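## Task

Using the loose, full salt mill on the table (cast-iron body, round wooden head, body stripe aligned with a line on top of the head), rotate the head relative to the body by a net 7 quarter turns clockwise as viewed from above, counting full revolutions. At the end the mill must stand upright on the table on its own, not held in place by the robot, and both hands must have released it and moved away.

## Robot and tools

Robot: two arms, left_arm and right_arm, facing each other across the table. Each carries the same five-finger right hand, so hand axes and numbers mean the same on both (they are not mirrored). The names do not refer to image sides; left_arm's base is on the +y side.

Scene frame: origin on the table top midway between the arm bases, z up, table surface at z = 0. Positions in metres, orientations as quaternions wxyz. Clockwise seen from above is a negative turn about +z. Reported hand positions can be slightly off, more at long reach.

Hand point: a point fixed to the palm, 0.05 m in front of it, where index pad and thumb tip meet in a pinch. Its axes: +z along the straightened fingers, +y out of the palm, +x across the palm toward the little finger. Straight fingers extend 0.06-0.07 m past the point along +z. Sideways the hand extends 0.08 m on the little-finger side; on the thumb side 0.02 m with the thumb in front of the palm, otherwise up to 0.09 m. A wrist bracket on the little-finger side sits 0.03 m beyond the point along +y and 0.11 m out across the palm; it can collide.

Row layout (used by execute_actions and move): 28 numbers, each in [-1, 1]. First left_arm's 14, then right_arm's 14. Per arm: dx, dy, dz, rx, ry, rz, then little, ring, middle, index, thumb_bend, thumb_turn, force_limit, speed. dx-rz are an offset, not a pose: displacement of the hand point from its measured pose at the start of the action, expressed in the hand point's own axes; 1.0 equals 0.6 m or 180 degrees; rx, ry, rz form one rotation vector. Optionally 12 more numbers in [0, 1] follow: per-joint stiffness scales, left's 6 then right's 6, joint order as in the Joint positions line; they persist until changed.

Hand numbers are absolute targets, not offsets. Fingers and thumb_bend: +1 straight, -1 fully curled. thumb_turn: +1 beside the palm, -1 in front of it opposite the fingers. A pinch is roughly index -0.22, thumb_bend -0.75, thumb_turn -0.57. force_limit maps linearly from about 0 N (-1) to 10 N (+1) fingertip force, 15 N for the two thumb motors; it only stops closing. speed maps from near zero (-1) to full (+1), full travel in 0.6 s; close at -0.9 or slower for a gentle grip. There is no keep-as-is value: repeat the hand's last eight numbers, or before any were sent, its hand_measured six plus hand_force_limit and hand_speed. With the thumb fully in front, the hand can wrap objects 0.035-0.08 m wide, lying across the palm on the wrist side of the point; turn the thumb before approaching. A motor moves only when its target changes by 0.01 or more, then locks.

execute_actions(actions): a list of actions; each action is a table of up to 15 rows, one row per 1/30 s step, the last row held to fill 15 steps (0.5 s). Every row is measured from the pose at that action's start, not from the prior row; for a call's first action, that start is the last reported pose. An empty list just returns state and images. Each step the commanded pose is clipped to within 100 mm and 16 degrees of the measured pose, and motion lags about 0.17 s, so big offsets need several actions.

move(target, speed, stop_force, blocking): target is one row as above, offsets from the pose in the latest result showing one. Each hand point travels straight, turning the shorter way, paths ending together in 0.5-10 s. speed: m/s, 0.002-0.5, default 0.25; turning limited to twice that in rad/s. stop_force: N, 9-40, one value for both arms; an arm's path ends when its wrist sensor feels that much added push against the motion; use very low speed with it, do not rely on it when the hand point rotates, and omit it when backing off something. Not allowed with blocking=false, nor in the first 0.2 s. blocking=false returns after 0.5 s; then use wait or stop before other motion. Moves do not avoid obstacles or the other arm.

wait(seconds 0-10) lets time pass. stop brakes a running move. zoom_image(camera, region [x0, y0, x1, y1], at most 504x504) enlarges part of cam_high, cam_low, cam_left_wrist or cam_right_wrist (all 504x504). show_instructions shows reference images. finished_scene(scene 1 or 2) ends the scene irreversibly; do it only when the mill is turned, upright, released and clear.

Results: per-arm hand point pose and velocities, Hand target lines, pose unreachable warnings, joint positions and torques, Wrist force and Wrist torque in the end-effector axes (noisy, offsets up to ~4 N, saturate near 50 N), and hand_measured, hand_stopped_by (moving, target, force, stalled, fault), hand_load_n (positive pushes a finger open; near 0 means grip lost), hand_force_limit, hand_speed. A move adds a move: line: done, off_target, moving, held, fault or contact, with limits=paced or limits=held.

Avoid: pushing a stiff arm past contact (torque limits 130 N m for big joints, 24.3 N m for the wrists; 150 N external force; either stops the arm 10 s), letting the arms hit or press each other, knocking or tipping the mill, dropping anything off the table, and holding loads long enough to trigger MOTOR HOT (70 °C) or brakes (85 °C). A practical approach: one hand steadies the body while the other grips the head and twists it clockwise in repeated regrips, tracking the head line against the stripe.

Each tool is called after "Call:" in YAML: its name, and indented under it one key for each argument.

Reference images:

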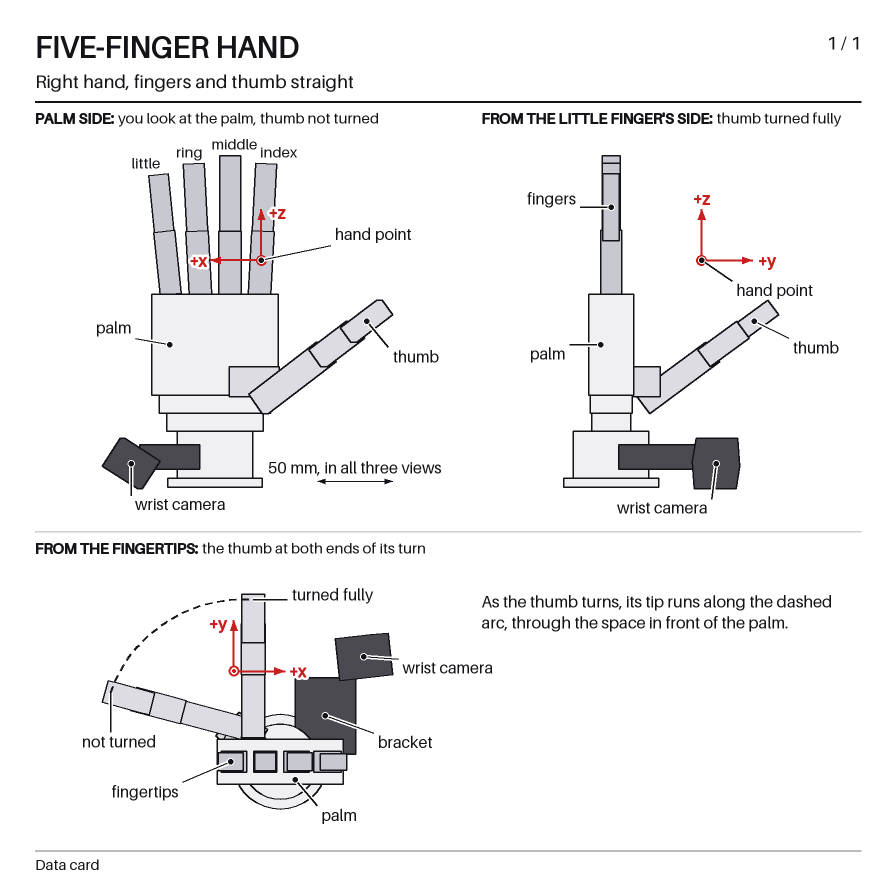

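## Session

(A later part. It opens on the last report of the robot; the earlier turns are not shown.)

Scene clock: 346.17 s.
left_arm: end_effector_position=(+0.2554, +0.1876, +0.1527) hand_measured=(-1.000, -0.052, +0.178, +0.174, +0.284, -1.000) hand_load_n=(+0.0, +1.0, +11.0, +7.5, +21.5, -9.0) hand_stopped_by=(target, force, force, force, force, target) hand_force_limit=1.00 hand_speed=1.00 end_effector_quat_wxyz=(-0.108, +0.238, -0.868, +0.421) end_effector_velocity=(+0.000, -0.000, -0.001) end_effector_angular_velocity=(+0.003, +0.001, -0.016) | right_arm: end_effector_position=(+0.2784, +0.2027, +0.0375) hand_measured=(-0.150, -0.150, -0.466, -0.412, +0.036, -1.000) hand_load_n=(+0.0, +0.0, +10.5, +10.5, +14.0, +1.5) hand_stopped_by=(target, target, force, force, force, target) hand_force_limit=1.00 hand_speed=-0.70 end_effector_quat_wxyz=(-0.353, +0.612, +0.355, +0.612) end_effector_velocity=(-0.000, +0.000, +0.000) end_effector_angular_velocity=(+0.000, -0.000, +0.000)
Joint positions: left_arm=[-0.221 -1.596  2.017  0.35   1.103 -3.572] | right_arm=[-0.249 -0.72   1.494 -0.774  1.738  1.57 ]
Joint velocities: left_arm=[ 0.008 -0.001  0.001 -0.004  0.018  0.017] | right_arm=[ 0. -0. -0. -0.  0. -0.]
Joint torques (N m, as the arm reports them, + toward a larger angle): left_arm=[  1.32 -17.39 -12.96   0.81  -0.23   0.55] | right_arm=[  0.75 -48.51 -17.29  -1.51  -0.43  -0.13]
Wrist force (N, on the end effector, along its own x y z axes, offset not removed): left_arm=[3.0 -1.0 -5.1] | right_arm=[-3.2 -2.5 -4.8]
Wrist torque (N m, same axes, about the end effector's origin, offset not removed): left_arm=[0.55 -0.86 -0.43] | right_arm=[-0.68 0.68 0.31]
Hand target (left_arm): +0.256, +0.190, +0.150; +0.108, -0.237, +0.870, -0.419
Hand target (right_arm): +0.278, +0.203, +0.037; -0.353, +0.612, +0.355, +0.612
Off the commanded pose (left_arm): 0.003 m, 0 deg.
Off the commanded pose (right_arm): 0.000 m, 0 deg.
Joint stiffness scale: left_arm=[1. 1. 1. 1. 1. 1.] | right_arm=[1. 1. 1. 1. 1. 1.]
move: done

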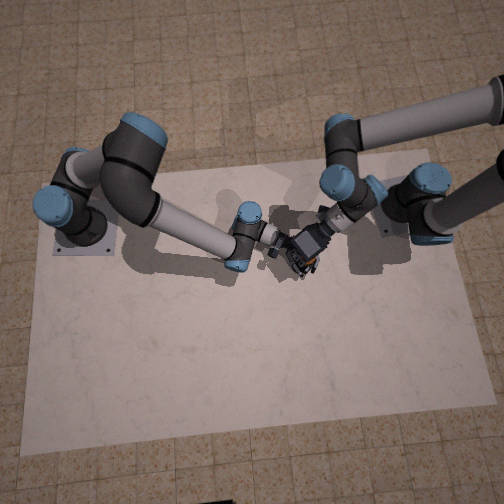

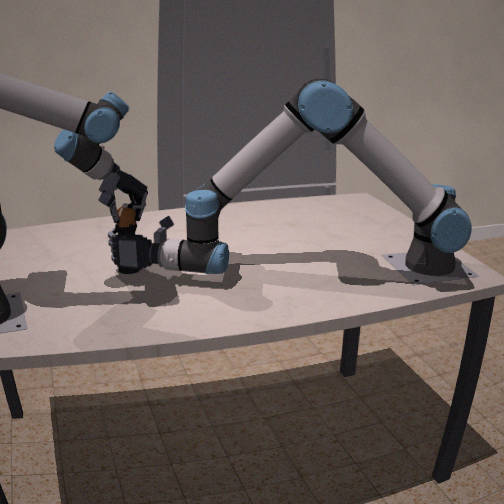

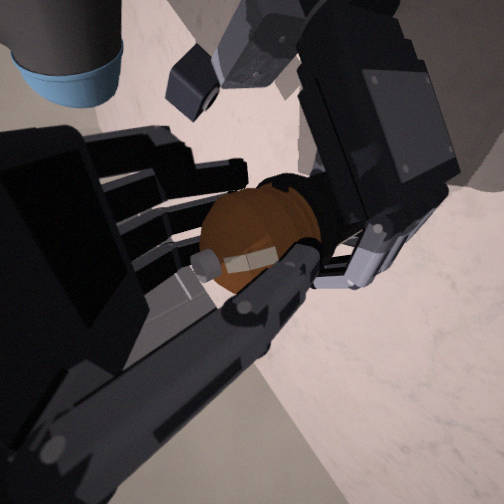

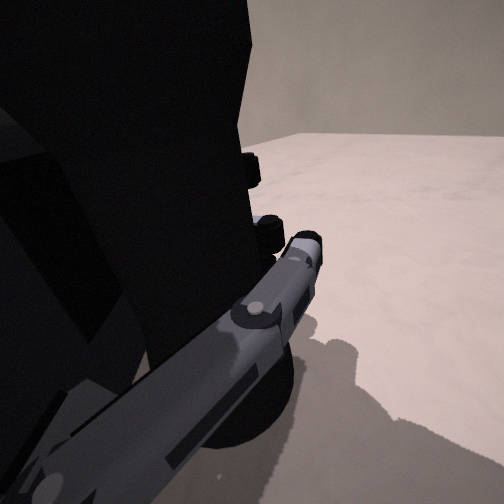

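Call:
move:
  target: [0.008,-0.010,0.0135,0,0.260,0.208,-1,-0.6,-0.7,-0.7,-0.7,-1,1,1,0,0,0,0,0,0,-0.15,-0.15,-0.8,-0.8,-0.8,-1,1,-0.7]
  speed: 0.17

Call:
move:
  target: [0.013,-0.013,0.016,0,0.347,0.277,-1,-0.6,-0.8,-0.8,-0.8,-1,1,1,0,0,0,0,0,0,-0.15,-0.15,-0.8,-0.8,-0.8,-1,1,-0.7]
  speed: 0.17

Call:
move:
  target: [0.027,0.012,-0.015,0,-0.477,-0.381,-1,0.5,0.5,0.5,0.7,-1,1,1,0,0,0,0,0,0,-0.15,-0.15,-0.8,-0.8,-0.8,-1,1,-0.7]
  speed: 0.4

Scene clock: 359.80 s.
left_arm: end_effector_position=(+0.2551, +0.1772, +0.1521) hand_measured=(-1.000, -0.052, +0.178, +0.162, +0.284, -1.000) hand_load_n=(+0.0, +1.5, +9.0, +13.0, +22.0, -7.5) hand_stopped_by=(target, force, force, force, force, target) hand_force_limit=1.00 hand_speed=1.00 end_effector_quat_wxyz=(-0.115, +0.228, +0.869, -0.424) end_effector_velocity=(-0.001, +0.000, +0.000) end_effector_angular_velocity=(+0.001, -0.004, -0.018) | right_arm: end_effector_position=(+0.2799, +0.2021, +0.0375) hand_measured=(-0.150, -0.150, -0.466, -0.412, +0.036, -1.000) hand_load_n=(+0.0, +0.0, +11.0, +10.5, +14.0, +1.0) hand_stopped_by=(target, target, force, force, force, target) hand_force_limit=1.00 hand_speed=-0.70 end_effector_quat_wxyz=(-0.353, +0.613, +0.354, +0.612) end_effector_velocity=(+0.000, -0.000, -0.001) end_effector_angular_velocity=(-0.001, +0.000, -0.000)
Joint positions: left_arm=[ 0.289 -1.392  1.831  0.48   2.259 -2.454] | right_arm=[-0.251 -0.72   1.494 -0.774  1.739  1.57 ]
Joint velocities: left_arm=[ 0.003  0.007 -0.007  0.015  0.01   0.025] | right_arm=[-0.     0.001  0.     0.    -0.     0.   ]
Joint torques (N m, as the arm reports them, + toward a larger angle): left_arm=[  2.37 -22.56 -19.84   1.3    0.61   0.39] | right_arm=[  2.37 -48.53 -16.84  -1.65  -0.94  -0.06]
Wrist force (N, on the end effector, along its own x y z axes, offset not removed): left_arm=[6.5 -8.2 4.6] | right_arm=[-2.8 -2.5 -0.8]
Wrist torque (N m, same axes, about the end effector's origin, offset not removed): left_arm=[-0.93 -1.27 -0.49] | right_arm=[-0.60 0.66 0.24]
Hand target (left_arm): +0.257, +0.176, +0.152; -0.114, +0.229, +0.869, -0.424
Hand target (right_arm): +0.278, +0.203, +0.038; -0.353, +0.612, +0.355, +0.612
Off the commanded pose (left_arm): 0.001 m, 0 deg.
Off the commanded pose (right_arm): 0.002 m, 0 deg.
Joint stiffness scale: left_arm=[1. 1. 1. 1. 1. 1.] | right_arm=[1. 1. 1. 1. 1. 1.]
move: done

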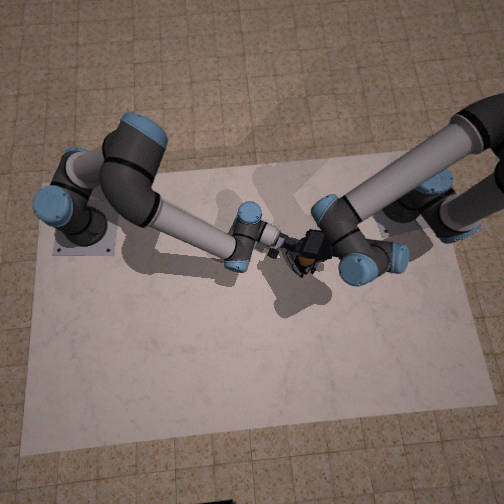

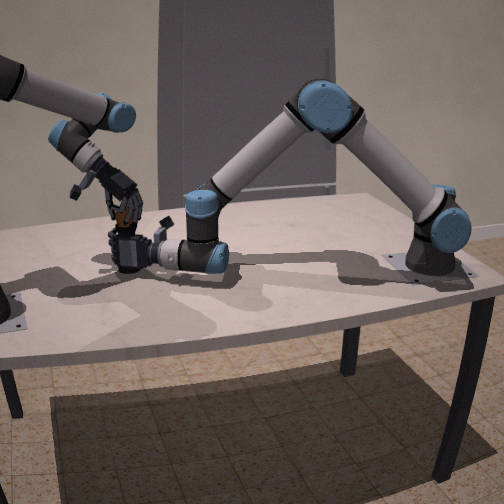

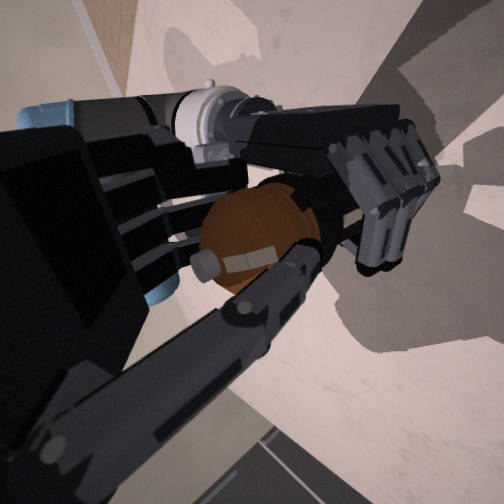

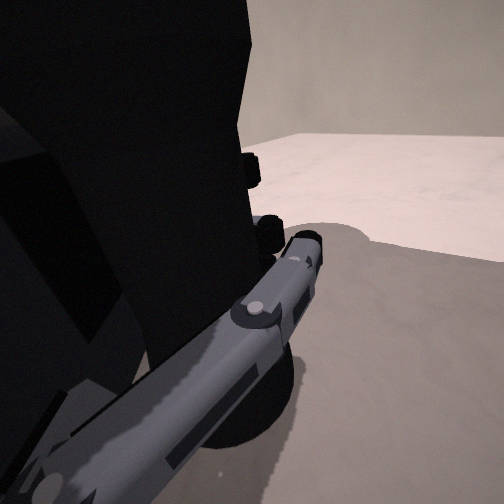

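Scene clock: 364.43 s.
left_arm: end_effector_position=(+0.2424, +0.1734, +0.1520) hand_measured=(-1.000, -0.052, +0.170, +0.162, +0.286, -1.000) hand_load_n=(+0.0, +2.0, +12.5, +12.0, +22.5, -9.0) hand_stopped_by=(target, force, force, force, force, target) hand_force_limit=1.00 hand_speed=1.00 end_effector_quat_wxyz=(-0.356, +0.734, +0.518, -0.256) end_effector_velocity=(+0.000, +0.000, -0.000) end_effector_angular_velocity=(-0.002, +0.001, -0.015) | right_arm: end_effector_position=(+0.2810, +0.2014, +0.0375) hand_measured=(-0.150, -0.150, -0.466, -0.412, +0.036, -1.000) hand_load_n=(+0.0, +0.0, +8.5, +11.0, +15.0, +4.0) hand_stopped_by=(target, target, force, force, force, target) hand_force_limit=1.00 hand_speed=-0.70 end_effector_quat_wxyz=(-0.352, +0.613, +0.353, +0.613) end_effector_velocity=(+0.000, -0.000, -0.000) end_effector_angular_velocity=(-0.001, +0.000, -0.000)
Joint positions: left_arm=[ 0.315 -0.823  1.321  1.804  2.17  -0.554] | right_arm=[-0.252 -0.72   1.494 -0.774  1.742  1.57 ]
Joint velocities: left_arm=[-0.001  0.003 -0.003  0.007 -0.007  0.014] | right_arm=[-0.  0.  0. -0.  0. -0.]
Joint torques (N m, as the arm reports them, + toward a larger angle): left_arm=[ -2.89 -42.77 -20.09   1.51   0.77   0.91] | right_arm=[  1.9  -48.55 -16.97  -1.79  -1.41   0.  ]
Wrist force (N, on the end effector, along its own x y z axes, offset not removed): left_arm=[9.0 -2.6 2.4] | right_arm=[-5.9 2.0 -10.3]
Wrist torque (N m, same axes, about the end effector's origin, offset not removed): left_arm=[0.25 -0.60 -0.29] | right_arm=[-0.02 1.29 0.31]
Hand target (left_arm): +0.242, +0.171, +0.152; -0.354, +0.737, +0.516, -0.256
Hand target (right_arm): +0.280, +0.202, +0.038; -0.353, +0.613, +0.354, +0.612
Off the commanded pose (left_arm): 0.003 m, 0 deg.
Off the commanded pose (right_arm): 0.001 m, 0 deg.
Joint stiffness scale: left_arm=[1. 1. 1. 1. 1. 1.] | right_arm=[1. 1. 1. 1. 1. 1.]
move: done

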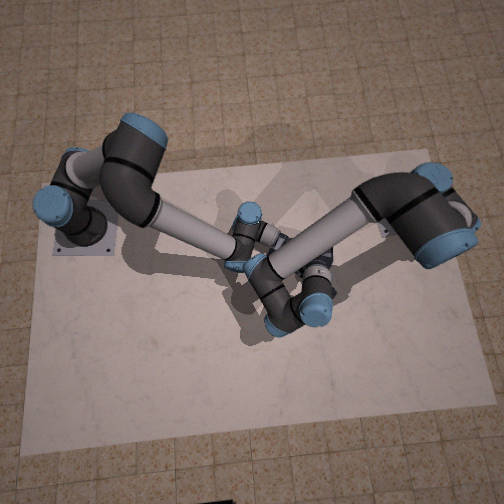

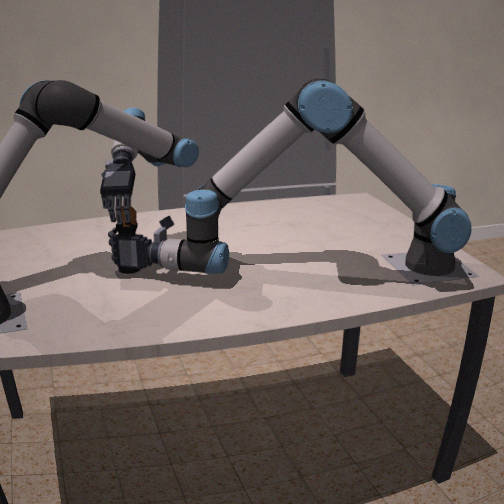

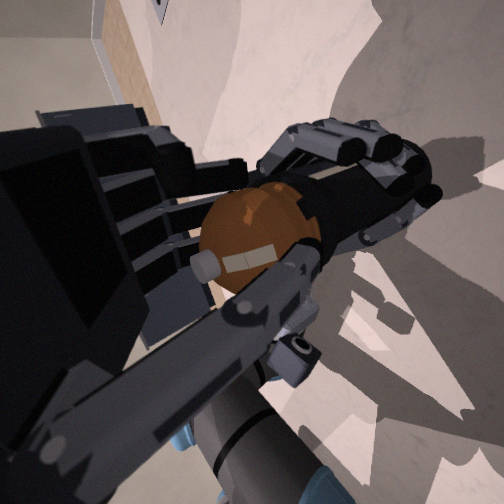

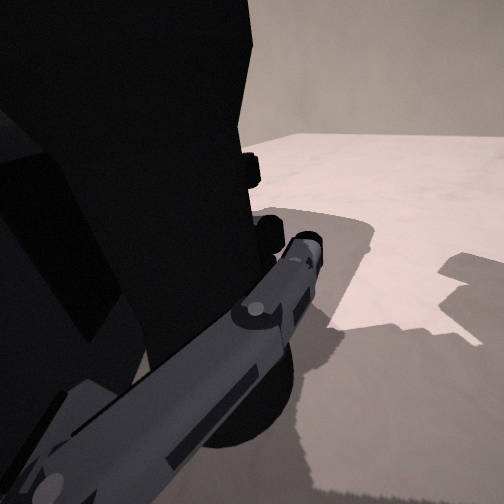

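Scene clock: 367.63 s.
left_arm: end_effector_position=(+0.2592, +0.1835, +0.1528) hand_measured=(-1.000, +0.500, +0.500, +0.500, +0.700, -1.000) hand_load_n=(+0.0, +0.0, +0.0, +0.0, +0.0, +0.0) hand_stopped_by=(target, target, target, target, target, target) hand_force_limit=1.00 hand_speed=1.00 end_effector_quat_wxyz=(-0.004, -0.007, +0.901, -0.435) end_effector_velocity=(+0.002, +0.000, +0.001) end_effector_angular_velocity=(+0.000, -0.006, +0.015) | right_arm: end_effector_position=(+0.2803, +0.2017, +0.0374) hand_measured=(-0.150, -0.150, -0.466, -0.412, +0.036, -1.000) hand_load_n=(+0.0, +0.0, +9.0, +11.0, +15.0, +3.5) hand_stopped_by=(target, target, force, force, force, target) hand_force_limit=1.00 hand_speed=-0.70 end_effector_quat_wxyz=(-0.352, +0.613, +0.353, +0.613) end_effector_velocity=(-0.000, -0.000, +0.000) end_effector_angular_velocity=(+0.000, -0.000, +0.000)
Joint positions: left_arm=[ 0.061 -1.595  1.998  0.277  1.717 -3.041] | right_arm=[-0.251 -0.72   1.494 -0.773  1.741  1.57 ]
Joint velocities: left_arm=[-0.005 -0.003  0.001  0.    -0.019 -0.008] | right_arm=[ 0. -0.  0.  0. -0.  0.]
Joint torques (N m, as the arm reports them, + toward a larger angle): left_arm=[ -1.28 -19.6  -16.31   0.13  -0.5   -0.24] | right_arm=[  0.28 -48.18 -17.12  -1.85  -0.02   0.05]
Wrist force (N, on the end effector, along its own x y z axes, offset not removed): left_arm=[-0.8 -2.6 0.8] | right_arm=[-2.3 0.6 -4.3]
Wrist torque (N m, same axes, about the end effector's origin, offset not removed): left_arm=[-0.49 0.26 -0.26] | right_arm=[0.40 0.69 0.10]
Hand target (left_arm): +0.259, +0.185, +0.152; -0.003, -0.008, +0.901, -0.434
Hand target (right_arm): +0.281, +0.201, +0.038; -0.352, +0.613, +0.353, +0.613
Off the commanded pose (left_arm): 0.002 m, 0 deg.
Off the commanded pose (right_arm): 0.001 m, 0 deg.
Joint stiffness scale: left_arm=[1. 1. 1. 1. 1. 1.] | right_arm=[1. 1. 1. 1. 1. 1.]
move: done

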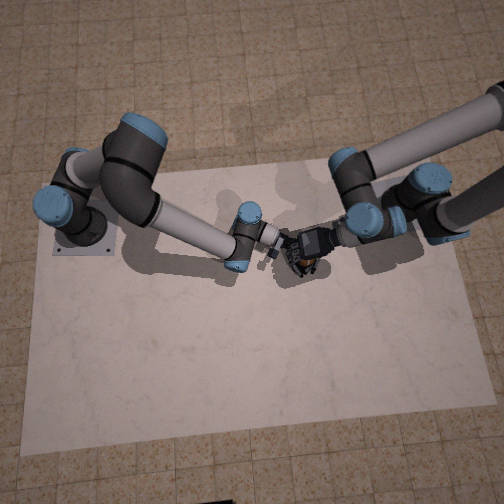

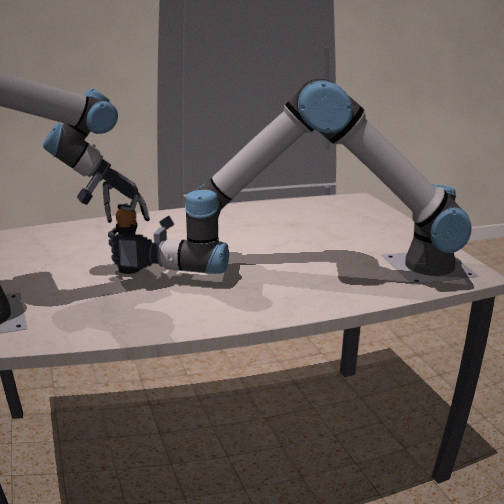

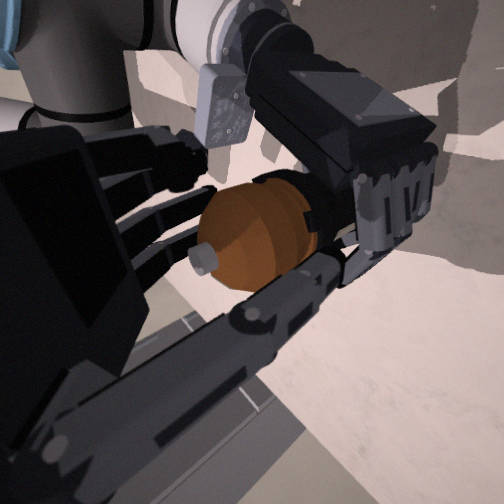

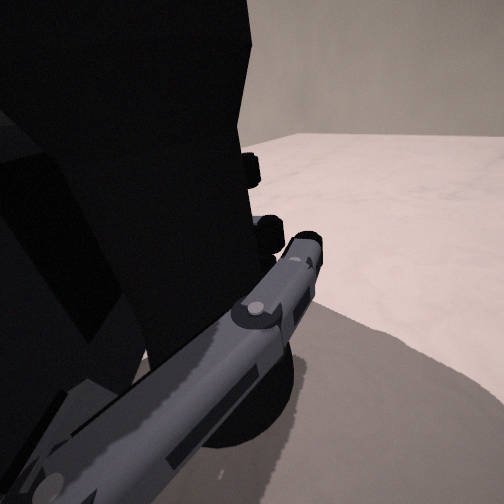

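Call:
move:
  target: [0.0237,0.0125,-0.0103,0,-0.391,-0.311,-1,0.5,0.5,0.5,0.7,-1,1,1,0,0,0,0,0,0,-0.15,-0.15,-0.9,-0.9,-0.9,-1,1,-0.7]
  speed: 0.4

Call:
move:
  target: [0,0,0,0,0,0,-1,-0.6,-0.6,-0.6,-0.6,-1,-0.5,-0.6,0,0,0,0,0,0,-0.15,-0.15,-0.9,-0.9,-0.9,-1,1,-0.7]

Call:
move:
  target: [0.007,-0.011,0.015,0,0.260,0.208,-1,-0.6,-0.8,-0.8,-0.8,-1,1,1,0,0,0,0,0,0,-0.15,-0.15,-0.9,-0.9,-0.9,-1,1,-0.7]
  speed: 0.15

Call:
move:
  target: [0.008,-0.010,0.0135,0,0.260,0.208,-1,-0.6,-0.7,-0.7,-0.7,-1,1,1,0,0,0,0,0,0,-0.15,-0.15,-0.9,-0.9,-0.9,-1,1,-0.7]
  speed: 0.17

Call:
move:
  target: [0.013,-0.012,0.015,0,0.347,0.277,-1,-0.6,-0.8,-0.8,-0.8,-1,1,1,0,0,0,0,0,0,-0.15,-0.15,-0.9,-0.9,-0.9,-1,1,-0.7]
  speed: 0.17

Call:
move:
  target: [0.019,0.012,-0.015,0,-0.39,-0.312,-1,0.5,0.5,0.5,0.7,-1,1,1,0,0,0,0,0,0,-0.15,-0.15,-0.9,-0.9,-0.9,-1,1,-0.7]
  speed: 0.4

Scene clock: 384.67 s.
left_arm: end_effector_position=(+0.2444, +0.1934, +0.1511) hand_measured=(-1.000, +0.500, +0.500, +0.500, +0.700, -1.000) hand_load_n=(+0.0, +0.0, +0.0, +0.0, +0.0, +0.0) hand_stopped_by=(target, target, target, target, target, target) hand_force_limit=1.00 hand_speed=1.00 end_effector_quat_wxyz=(-0.304, +0.640, -0.638, +0.303) end_effector_velocity=(-0.000, +0.002, +0.001) end_effector_angular_velocity=(+0.002, -0.001, +0.016) | right_arm: end_effector_position=(+0.2803, +0.2017, +0.0374) hand_measured=(-0.150, -0.150, -0.470, -0.412, +0.042, -1.000) hand_load_n=(+0.0, +0.0, +11.0, +11.0, +14.0, +3.5) hand_stopped_by=(target, target, force, force, force, target) hand_force_limit=1.00 hand_speed=-0.70 end_effector_quat_wxyz=(-0.352, +0.613, +0.353, +0.613) end_effector_velocity=(+0.000, -0.000, +0.000) end_effector_angular_velocity=(-0.000, +0.000, -0.000)
Joint positions: left_arm=[-0.335 -1.117  1.692  1.248  0.711 -5.04 ] | right_arm=[-0.251 -0.72   1.494 -0.773  1.741  1.57 ]
Joint velocities: left_arm=[ 0.001  0.003 -0.002  0.019  0.003 -0.023] | right_arm=[-0. -0.  0.  0.  0.  0.]
Joint torques (N m, as the arm reports them, + toward a larger angle): left_arm=[  0.79 -30.8  -16.79   2.65  -0.93  -0.32] | right_arm=[  0.77 -48.24 -17.    -1.72  -0.33  -0.01]
Wrist force (N, on the end effector, along its own x y z axes, offset not removed): left_arm=[2.5 -1.0 3.8] | right_arm=[-3.1 -3.8 1.5]
Wrist torque (N m, same axes, about the end effector's origin, offset not removed): left_arm=[-0.33 -0.66 0.29] | right_arm=[-0.36 0.35 0.19]
Hand target (left_arm): +0.245, +0.193, +0.151; -0.304, +0.641, -0.637, +0.302
Hand target (right_arm): +0.280, +0.202, +0.037; -0.352, +0.613, +0.353, +0.613
Off the commanded pose (left_arm): 0.001 m, 0 deg.
Off the commanded pose (right_arm): 0.000 m, 0 deg.
Joint stiffness scale: left_arm=[1. 1. 1. 1. 1. 1.] | right_arm=[1. 1. 1. 1. 1. 1.]
move: done

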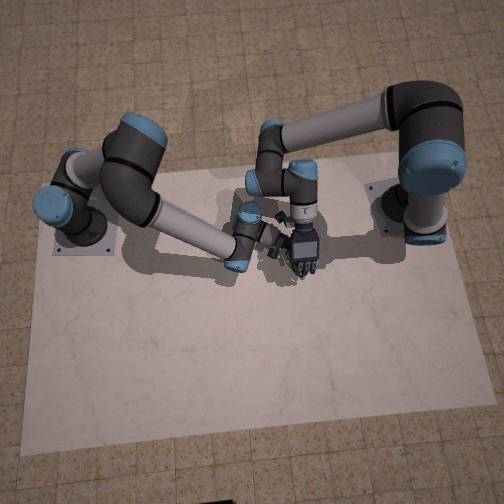

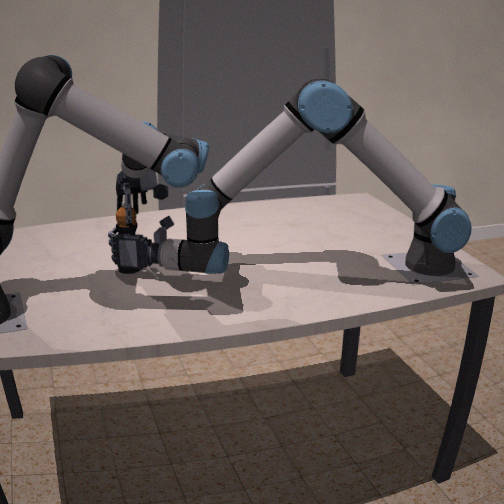

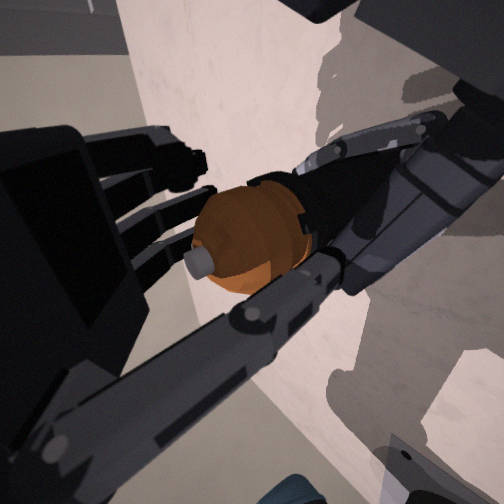

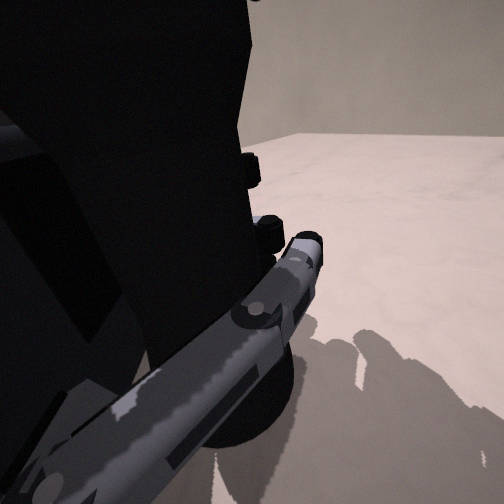

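Scene clock: 385.90 s.
left_arm: end_effector_position=(+0.2450, +0.1935, +0.1512) hand_measured=(-1.000, -0.030, +0.236, +0.214, +0.300, -1.000) hand_load_n=(+0.0, +3.0, +0.0, +2.5, +3.5, +0.5) hand_stopped_by=(target, force, force, force, force, target) hand_force_limit=-0.50 hand_speed=-0.60 end_effector_quat_wxyz=(-0.304, +0.640, -0.637, +0.303) end_effector_velocity=(+0.000, -0.000, -0.000) end_effector_angular_velocity=(-0.002, +0.000, +0.000) | right_arm: end_effector_position=(+0.2792, +0.2021, +0.0374) hand_measured=(-0.150, -0.150, -0.470, -0.412, +0.042, -1.000) hand_load_n=(+0.0, +0.0, +11.0, +11.0, +14.0, +2.5) hand_stopped_by=(target, target, force, force, force, target) hand_force_limit=1.00 hand_speed=-0.70 end_effector_quat_wxyz=(-0.353, +0.613, +0.354, +0.612) end_effector_velocity=(+0.000, -0.000, +0.000) end_effector_angular_velocity=(+0.000, +0.000, -0.000)
Joint positions: left_arm=[-0.334 -1.117  1.692  1.247  0.71  -5.041] | right_arm=[-0.25  -0.72   1.494 -0.773  1.741  1.57 ]
Joint velocities: left_arm=[ 0.    -0.    -0.    -0.002 -0.     0.   ] | right_arm=[-0. -0.  0.  0.  0.  0.]
Joint torques (N m, as the arm reports them, + toward a larger angle): left_arm=[ -1.75 -34.38 -14.16   2.34  -1.     0.26] | right_arm=[ -0.8  -48.46 -16.91  -1.76  -0.01  -0.05]
Wrist force (N, on the end effector, along its own x y z axes, offset not removed): left_arm=[6.0 1.6 3.6] | right_arm=[-1.3 -6.1 -2.8]
Wrist torque (N m, same axes, about the end effector's origin, offset not removed): left_arm=[0.46 -0.81 0.18] | right_arm=[-0.20 0.17 0.03]
Hand target (left_arm): +0.244, +0.193, +0.151; -0.304, +0.640, -0.638, +0.303
Hand target (right_arm): +0.280, +0.202, +0.037; -0.352, +0.613, +0.353, +0.613
Off the commanded pose (left_arm): 0.001 m, 0 deg.
Off the commanded pose (right_arm): 0.001 m, 0 deg.
Joint stiffness scale: left_arm=[1. 1. 1. 1. 1. 1.] | right_arm=[1. 1. 1. 1. 1. 1.]
move: done

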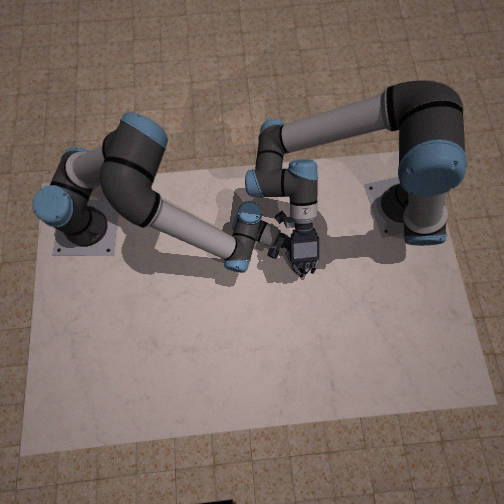

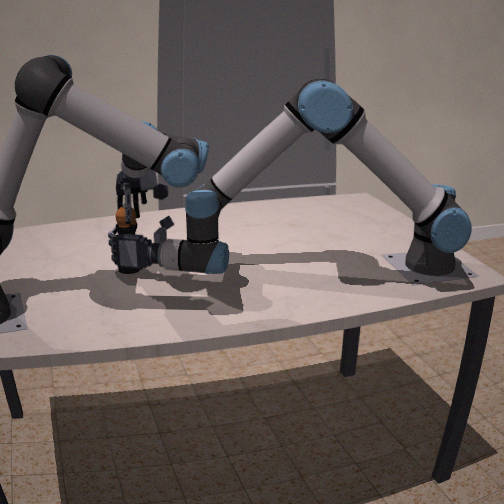

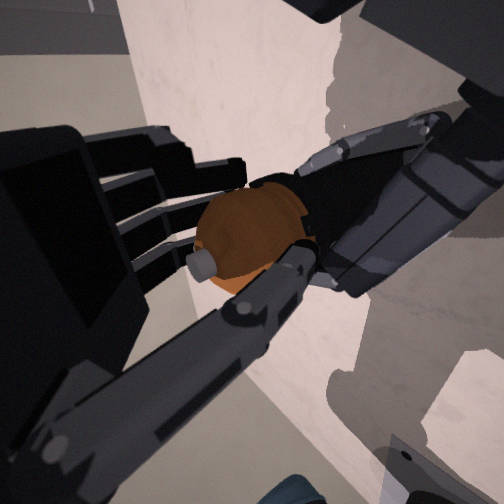

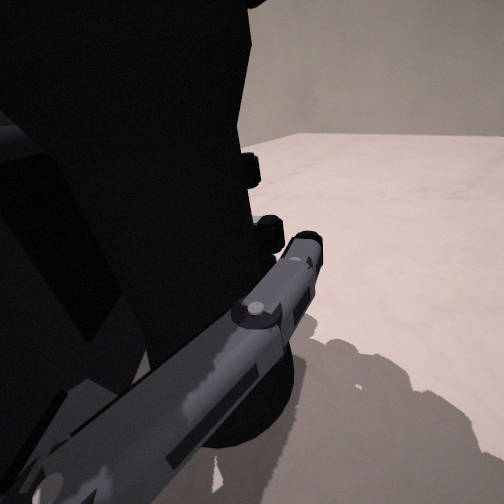

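Scene clock: 389.90 s.
left_arm: end_effector_position=(+0.2559, +0.1873, +0.1527) hand_measured=(-1.000, -0.030, +0.180, +0.176, +0.280, -1.000) hand_load_n=(+0.0, +1.0, +12.0, +7.0, +21.5, -9.0) hand_stopped_by=(target, force, force, force, force, target) hand_force_limit=1.00 hand_speed=1.00 end_effector_quat_wxyz=(-0.110, +0.240, -0.869, +0.419) end_effector_velocity=(-0.000, -0.001, -0.000) end_effector_angular_velocity=(+0.002, -0.000, -0.018) | right_arm: end_effector_position=(+0.2788, +0.2022, +0.0375) hand_measured=(-0.150, -0.150, -0.470, -0.412, +0.042, -1.000) hand_load_n=(+0.0, +0.0, +11.0, +10.0, +13.5, +2.5) hand_stopped_by=(target, target, force, force, force, target) hand_force_limit=1.00 hand_speed=-0.70 end_effector_quat_wxyz=(-0.353, +0.613, +0.354, +0.612) end_effector_velocity=(+0.000, +0.000, +0.000) end_effector_angular_velocity=(+0.001, -0.000, +0.000)
Joint positions: left_arm=[-0.222 -1.592  2.012  0.356  1.099 -3.575] | right_arm=[-0.249 -0.72   1.494 -0.774  1.741  1.57 ]
Joint velocities: left_arm=[ 0.007 -0.002  0.    -0.005  0.018  0.019] | right_arm=[ 0.    -0.    -0.001  0.     0.     0.   ]
Joint torques (N m, as the arm reports them, + toward a larger angle): left_arm=[  1.4  -16.3  -13.84   0.14  -0.15   0.68] | right_arm=[ -0.29 -48.55 -16.54  -1.55  -0.37  -0.01]
Wrist force (N, on the end effector, along its own x y z axes, offset not removed): left_arm=[6.5 -1.9 -2.4] | right_arm=[-1.5 -0.9 -2.7]
Wrist torque (N m, same axes, about the end effector's origin, offset not removed): left_arm=[0.28 -1.63 0.03] | right_arm=[-0.29 0.27 0.65]
Hand target (left_arm): +0.256, +0.190, +0.151; +0.110, -0.238, +0.870, -0.417
Hand target (right_arm): +0.279, +0.202, +0.037; -0.353, +0.613, +0.354, +0.612
Off the commanded pose (left_arm): 0.003 m, 0 deg.
Off the commanded pose (right_arm): 0.000 m, 0 deg.
Joint stiffness scale: left_arm=[1. 1. 1. 1. 1. 1.] | right_arm=[1. 1. 1. 1. 1. 1.]
move: done

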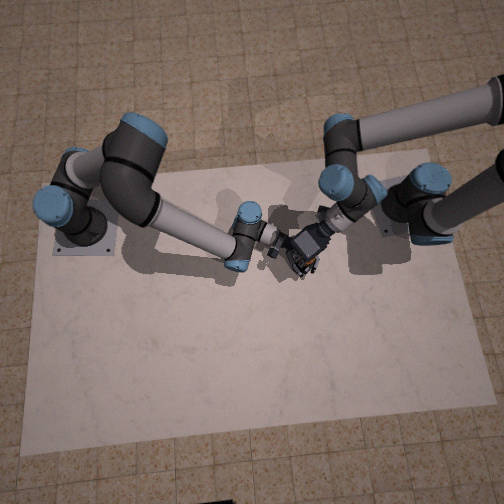

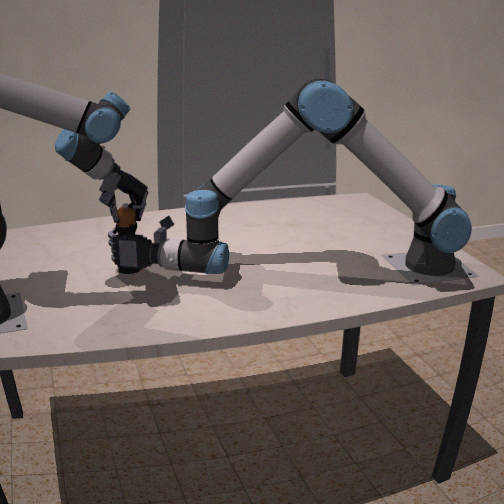

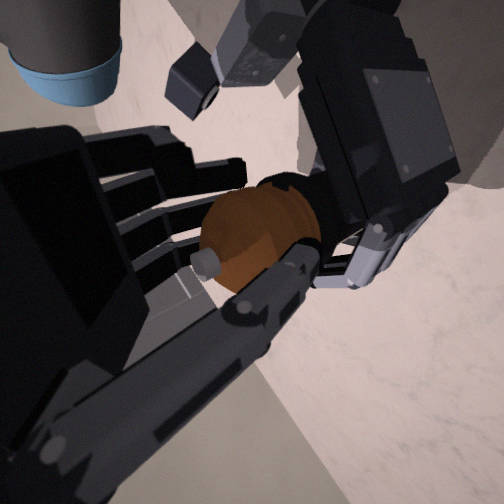

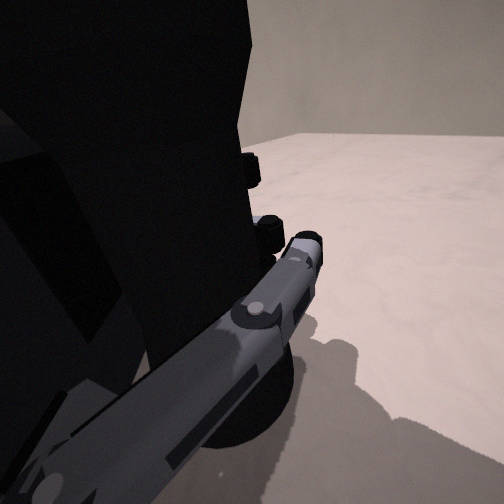

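Scene clock: 393.53 s.
left_arm: end_effector_position=(+0.2557, +0.1765, +0.1522) hand_measured=(-1.000, -0.030, +0.180, +0.162, +0.282, -1.000) hand_load_n=(+0.0, +1.0, +9.5, +13.5, +22.0, -8.0) hand_stopped_by=(target, force, force, force, force, target) hand_force_limit=1.00 hand_speed=1.00 end_effector_quat_wxyz=(-0.113, +0.227, +0.870, -0.423) end_effector_velocity=(-0.000, +0.000, +0.000) end_effector_angular_velocity=(+0.000, -0.004, -0.017) | right_arm: end_effector_position=(+0.2801, +0.2017, +0.0375) hand_measured=(-0.150, -0.150, -0.470, -0.412, +0.042, -1.000) hand_load_n=(+0.0, +0.0, +12.0, +10.0, +13.5, +1.5) hand_stopped_by=(target, target, force, force, force, target) hand_force_limit=1.00 hand_speed=-0.70 end_effector_quat_wxyz=(-0.352, +0.613, +0.353, +0.613) end_effector_velocity=(+0.000, -0.000, -0.000) end_effector_angular_velocity=(+0.000, -0.000, -0.000)
Joint positions: left_arm=[ 0.286 -1.391  1.828  0.481  2.253 -2.458] | right_arm=[-0.25  -0.72   1.494 -0.774  1.742  1.57 ]
Joint velocities: left_arm=[ 0.004  0.007 -0.007  0.013  0.01   0.024] | right_arm=[-0.  0. -0.  0. -0. -0.]
Joint torques (N m, as the arm reports them, + toward a larger angle): left_arm=[  1.74 -22.45 -20.19   1.08   0.37   0.6 ] | right_arm=[  2.37 -48.6  -17.11  -1.58  -0.74  -0.06]
Wrist force (N, on the end effector, along its own x y z axes, offset not removed): left_arm=[5.7 -1.9 1.1] | right_arm=[0.4 -3.9 -4.5]
Wrist torque (N m, same axes, about the end effector's origin, offset not removed): left_arm=[0.30 -1.06 -0.06] | right_arm=[-0.35 -0.03 0.40]
Hand target (left_arm): +0.257, +0.176, +0.152; -0.113, +0.227, +0.870, -0.422
Hand target (right_arm): +0.279, +0.202, +0.037; -0.353, +0.613, +0.354, +0.612
Off the commanded pose (left_arm): 0.001 m, 0 deg.
Off the commanded pose (right_arm): 0.001 m, 0 deg.
Joint stiffness scale: left_arm=[1. 1. 1. 1. 1. 1.] | right_arm=[1. 1. 1. 1. 1. 1.]
move: done

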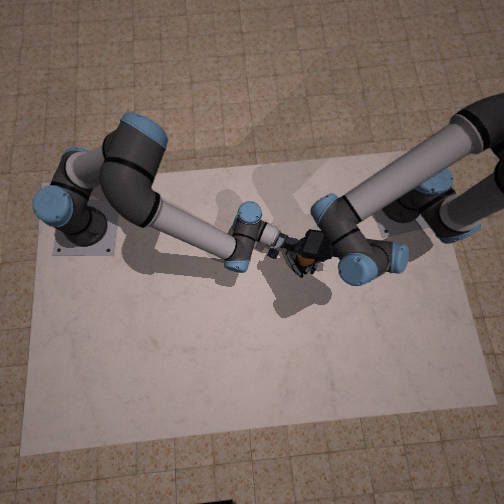

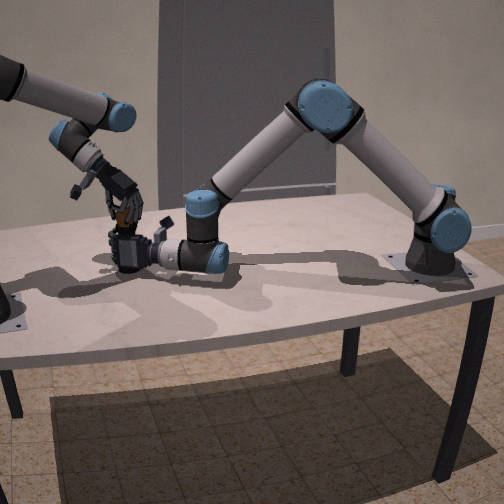

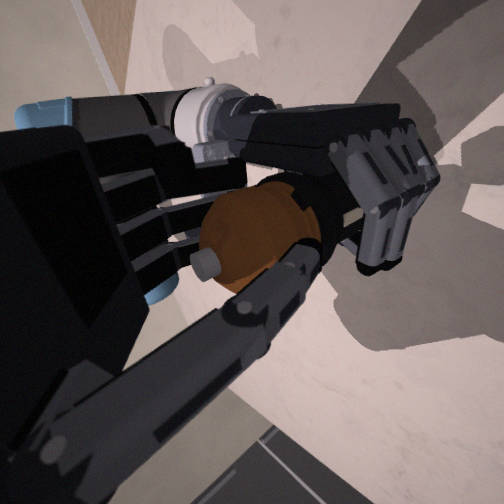

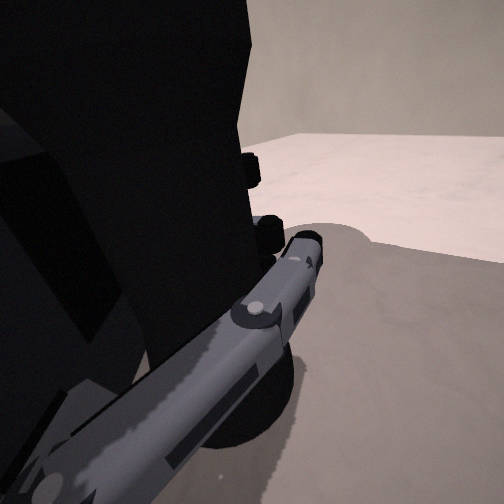

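Scene clock: 398.17 s.
left_arm: end_effector_position=(+0.2429, +0.1728, +0.1521) hand_measured=(-1.000, -0.030, +0.176, +0.162, +0.282, -1.000) hand_load_n=(+0.0, +1.0, +11.5, +13.5, +21.5, -9.0) hand_stopped_by=(target, force, force, force, force, target) hand_force_limit=1.00 hand_speed=1.00 end_effector_quat_wxyz=(-0.356, +0.733, +0.520, -0.255) end_effector_velocity=(-0.000, +0.000, -0.000) end_effector_angular_velocity=(-0.002, +0.000, -0.014) | right_arm: end_effector_position=(+0.2814, +0.2011, +0.0375) hand_measured=(-0.150, -0.150, -0.470, -0.412, +0.042, -1.000) hand_load_n=(+0.0, +0.0, +10.5, +10.5, +14.0, +3.5) hand_stopped_by=(target, target, force, force, force, target) hand_force_limit=1.00 hand_speed=-0.70 end_effector_quat_wxyz=(-0.351, +0.614, +0.352, +0.613) end_effector_velocity=(+0.001, -0.000, +0.000) end_effector_angular_velocity=(+0.000, -0.000, -0.001)
Joint positions: left_arm=[ 0.315 -0.822  1.318  1.803  2.17  -0.559] | right_arm=[-0.252 -0.72   1.494 -0.774  1.744  1.57 ]
Joint velocities: left_arm=[-0.002  0.003 -0.003  0.006 -0.007  0.012] | right_arm=[-0.001 -0.     0.    -0.    -0.     0.   ]
Joint torques (N m, as the arm reports them, + toward a larger angle): left_arm=[ -2.14 -41.93 -19.76   2.08   0.36   0.7 ] | right_arm=[  1.43 -48.42 -17.57  -1.62  -1.29  -0.03]
Wrist force (N, on the end effector, along its own x y z axes, offset not removed): left_arm=[10.1 -3.1 -0.4] | right_arm=[-2.0 -1.7 -3.6]
Wrist torque (N m, same axes, about the end effector's origin, offset not removed): left_arm=[0.23 -1.21 0.11] | right_arm=[-0.82 0.50 0.44]
Hand target (left_arm): +0.243, +0.171, +0.152; -0.354, +0.735, +0.518, -0.255
Hand target (right_arm): +0.280, +0.202, +0.038; -0.352, +0.613, +0.353, +0.613
Off the commanded pose (left_arm): 0.003 m, 0 deg.
Off the commanded pose (right_arm): 0.002 m, 0 deg.
Joint stiffness scale: left_arm=[1. 1. 1. 1. 1. 1.] | right_arm=[1. 1. 1. 1. 1. 1.]
move: done

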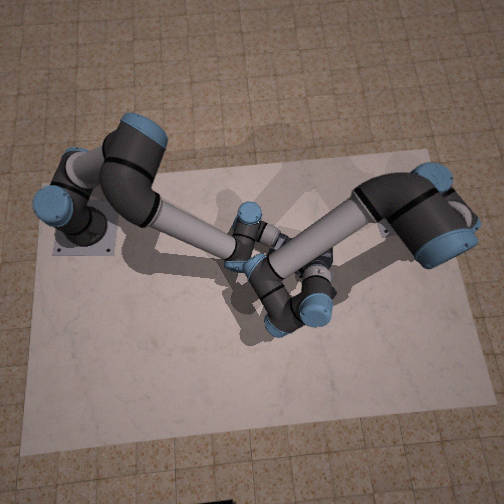

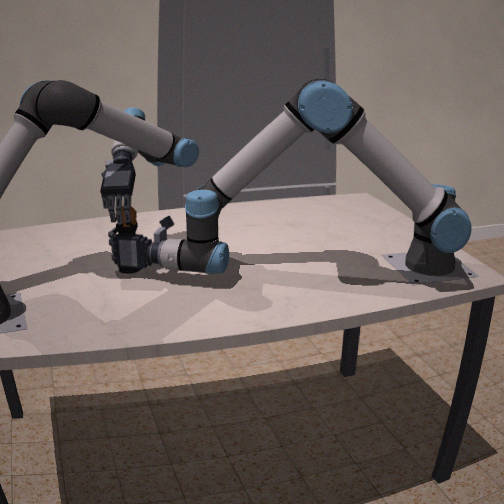

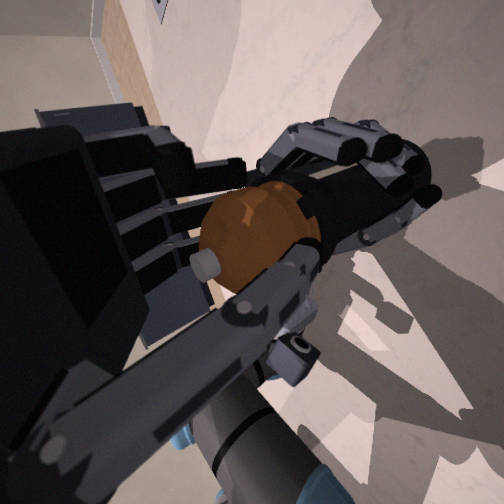

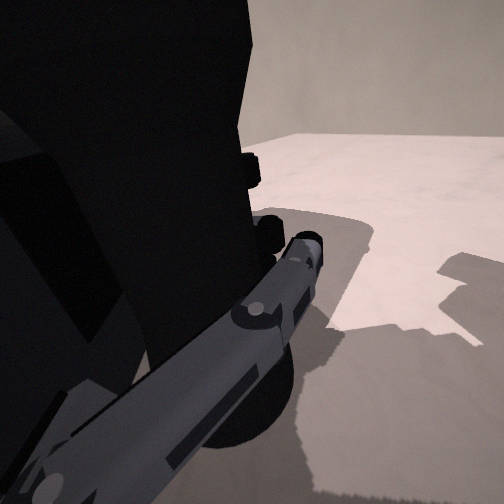

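Scene clock: 400.97 s.
left_arm: end_effector_position=(+0.2584, +0.1786, +0.1527) hand_measured=(-1.000, +0.500, +0.500, +0.500, +0.700, -1.000) hand_load_n=(+0.0, +0.0, +0.0, +0.0, +0.0, +0.0) hand_stopped_by=(target, target, target, target, target, target) hand_force_limit=1.00 hand_speed=1.00 end_effector_quat_wxyz=(-0.078, +0.148, +0.888, -0.428) end_effector_velocity=(+0.002, -0.001, -0.002) end_effector_angular_velocity=(+0.003, -0.006, +0.014) | right_arm: end_effector_position=(+0.2808, +0.2013, +0.0375) hand_measured=(-0.150, -0.150, -0.470, -0.412, +0.042, -1.000) hand_load_n=(+0.0, +0.0, +11.0, +10.5, +14.0, +3.0) hand_stopped_by=(target, target, force, force, force, target) hand_force_limit=1.00 hand_speed=-0.70 end_effector_quat_wxyz=(-0.351, +0.613, +0.352, +0.613) end_effector_velocity=(-0.000, +0.000, +0.000) end_effector_angular_velocity=(+0.000, -0.000, +0.000)
Joint positions: left_arm=[ 0.227 -1.472  1.894  0.381  2.098 -2.676] | right_arm=[-0.251 -0.72   1.494 -0.774  1.743  1.57 ]
Joint velocities: left_arm=[-0.004 -0.     0.003 -0.007 -0.017 -0.01 ] | right_arm=[ 0. -0. -0. -0. -0. -0.]
Joint torques (N m, as the arm reports them, + toward a larger angle): left_arm=[ -1.9  -24.04 -15.38   0.09  -0.13  -0.13] | right_arm=[  0.55 -48.22 -17.43  -1.84  -0.08   0.09]
Wrist force (N, on the end effector, along its own x y z axes, offset not removed): left_arm=[8.7 -0.8 -0.7] | right_arm=[-1.6 -6.4 3.3]
Wrist torque (N m, same axes, about the end effector's origin, offset not removed): left_arm=[-0.09 -1.46 0.29] | right_arm=[-0.89 0.20 0.02]
Hand target (left_arm): +0.258, +0.179, +0.152; -0.077, +0.147, +0.888, -0.428
Hand target (right_arm): +0.281, +0.201, +0.038; -0.351, +0.614, +0.352, +0.613
Off the commanded pose (left_arm): 0.002 m, 0 deg.
Off the commanded pose (right_arm): 0.001 m, 0 deg.
Joint stiffness scale: left_arm=[1. 1. 1. 1. 1. 1.] | right_arm=[1. 1. 1. 1. 1. 1.]
move: done

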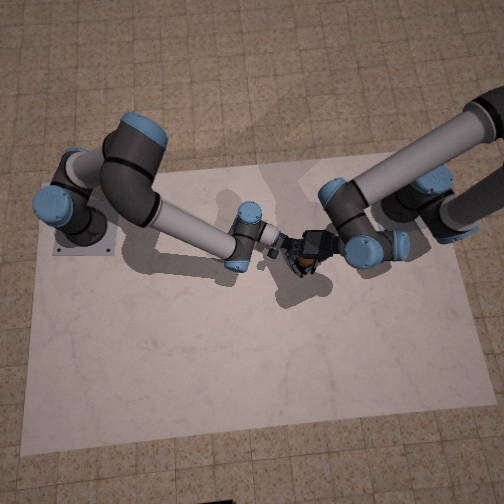

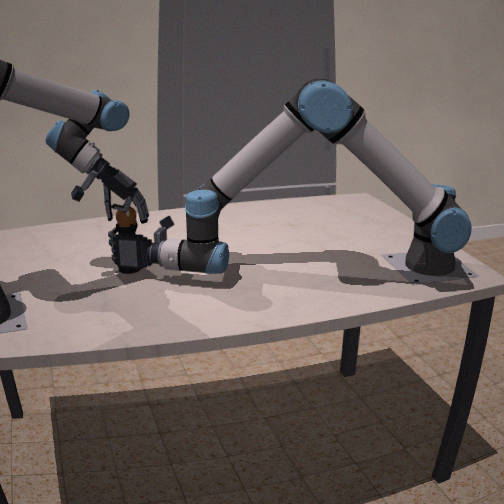

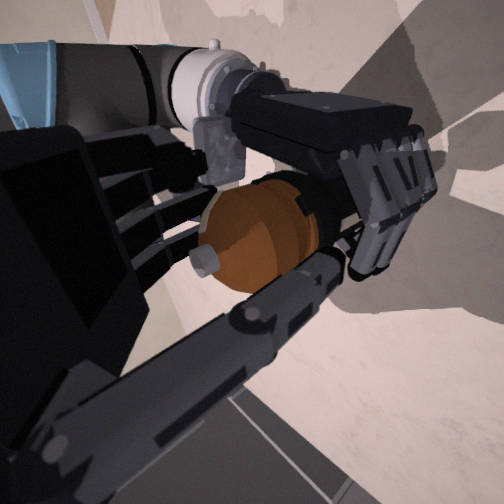

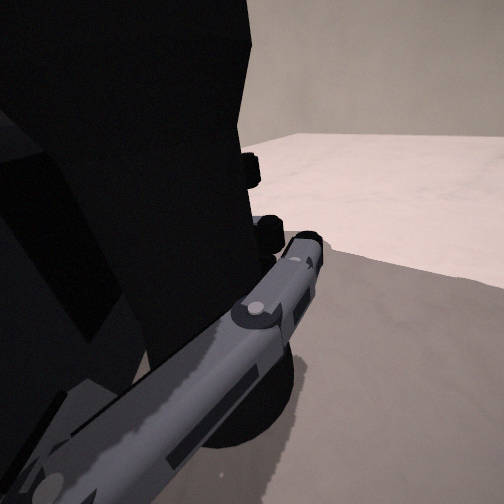

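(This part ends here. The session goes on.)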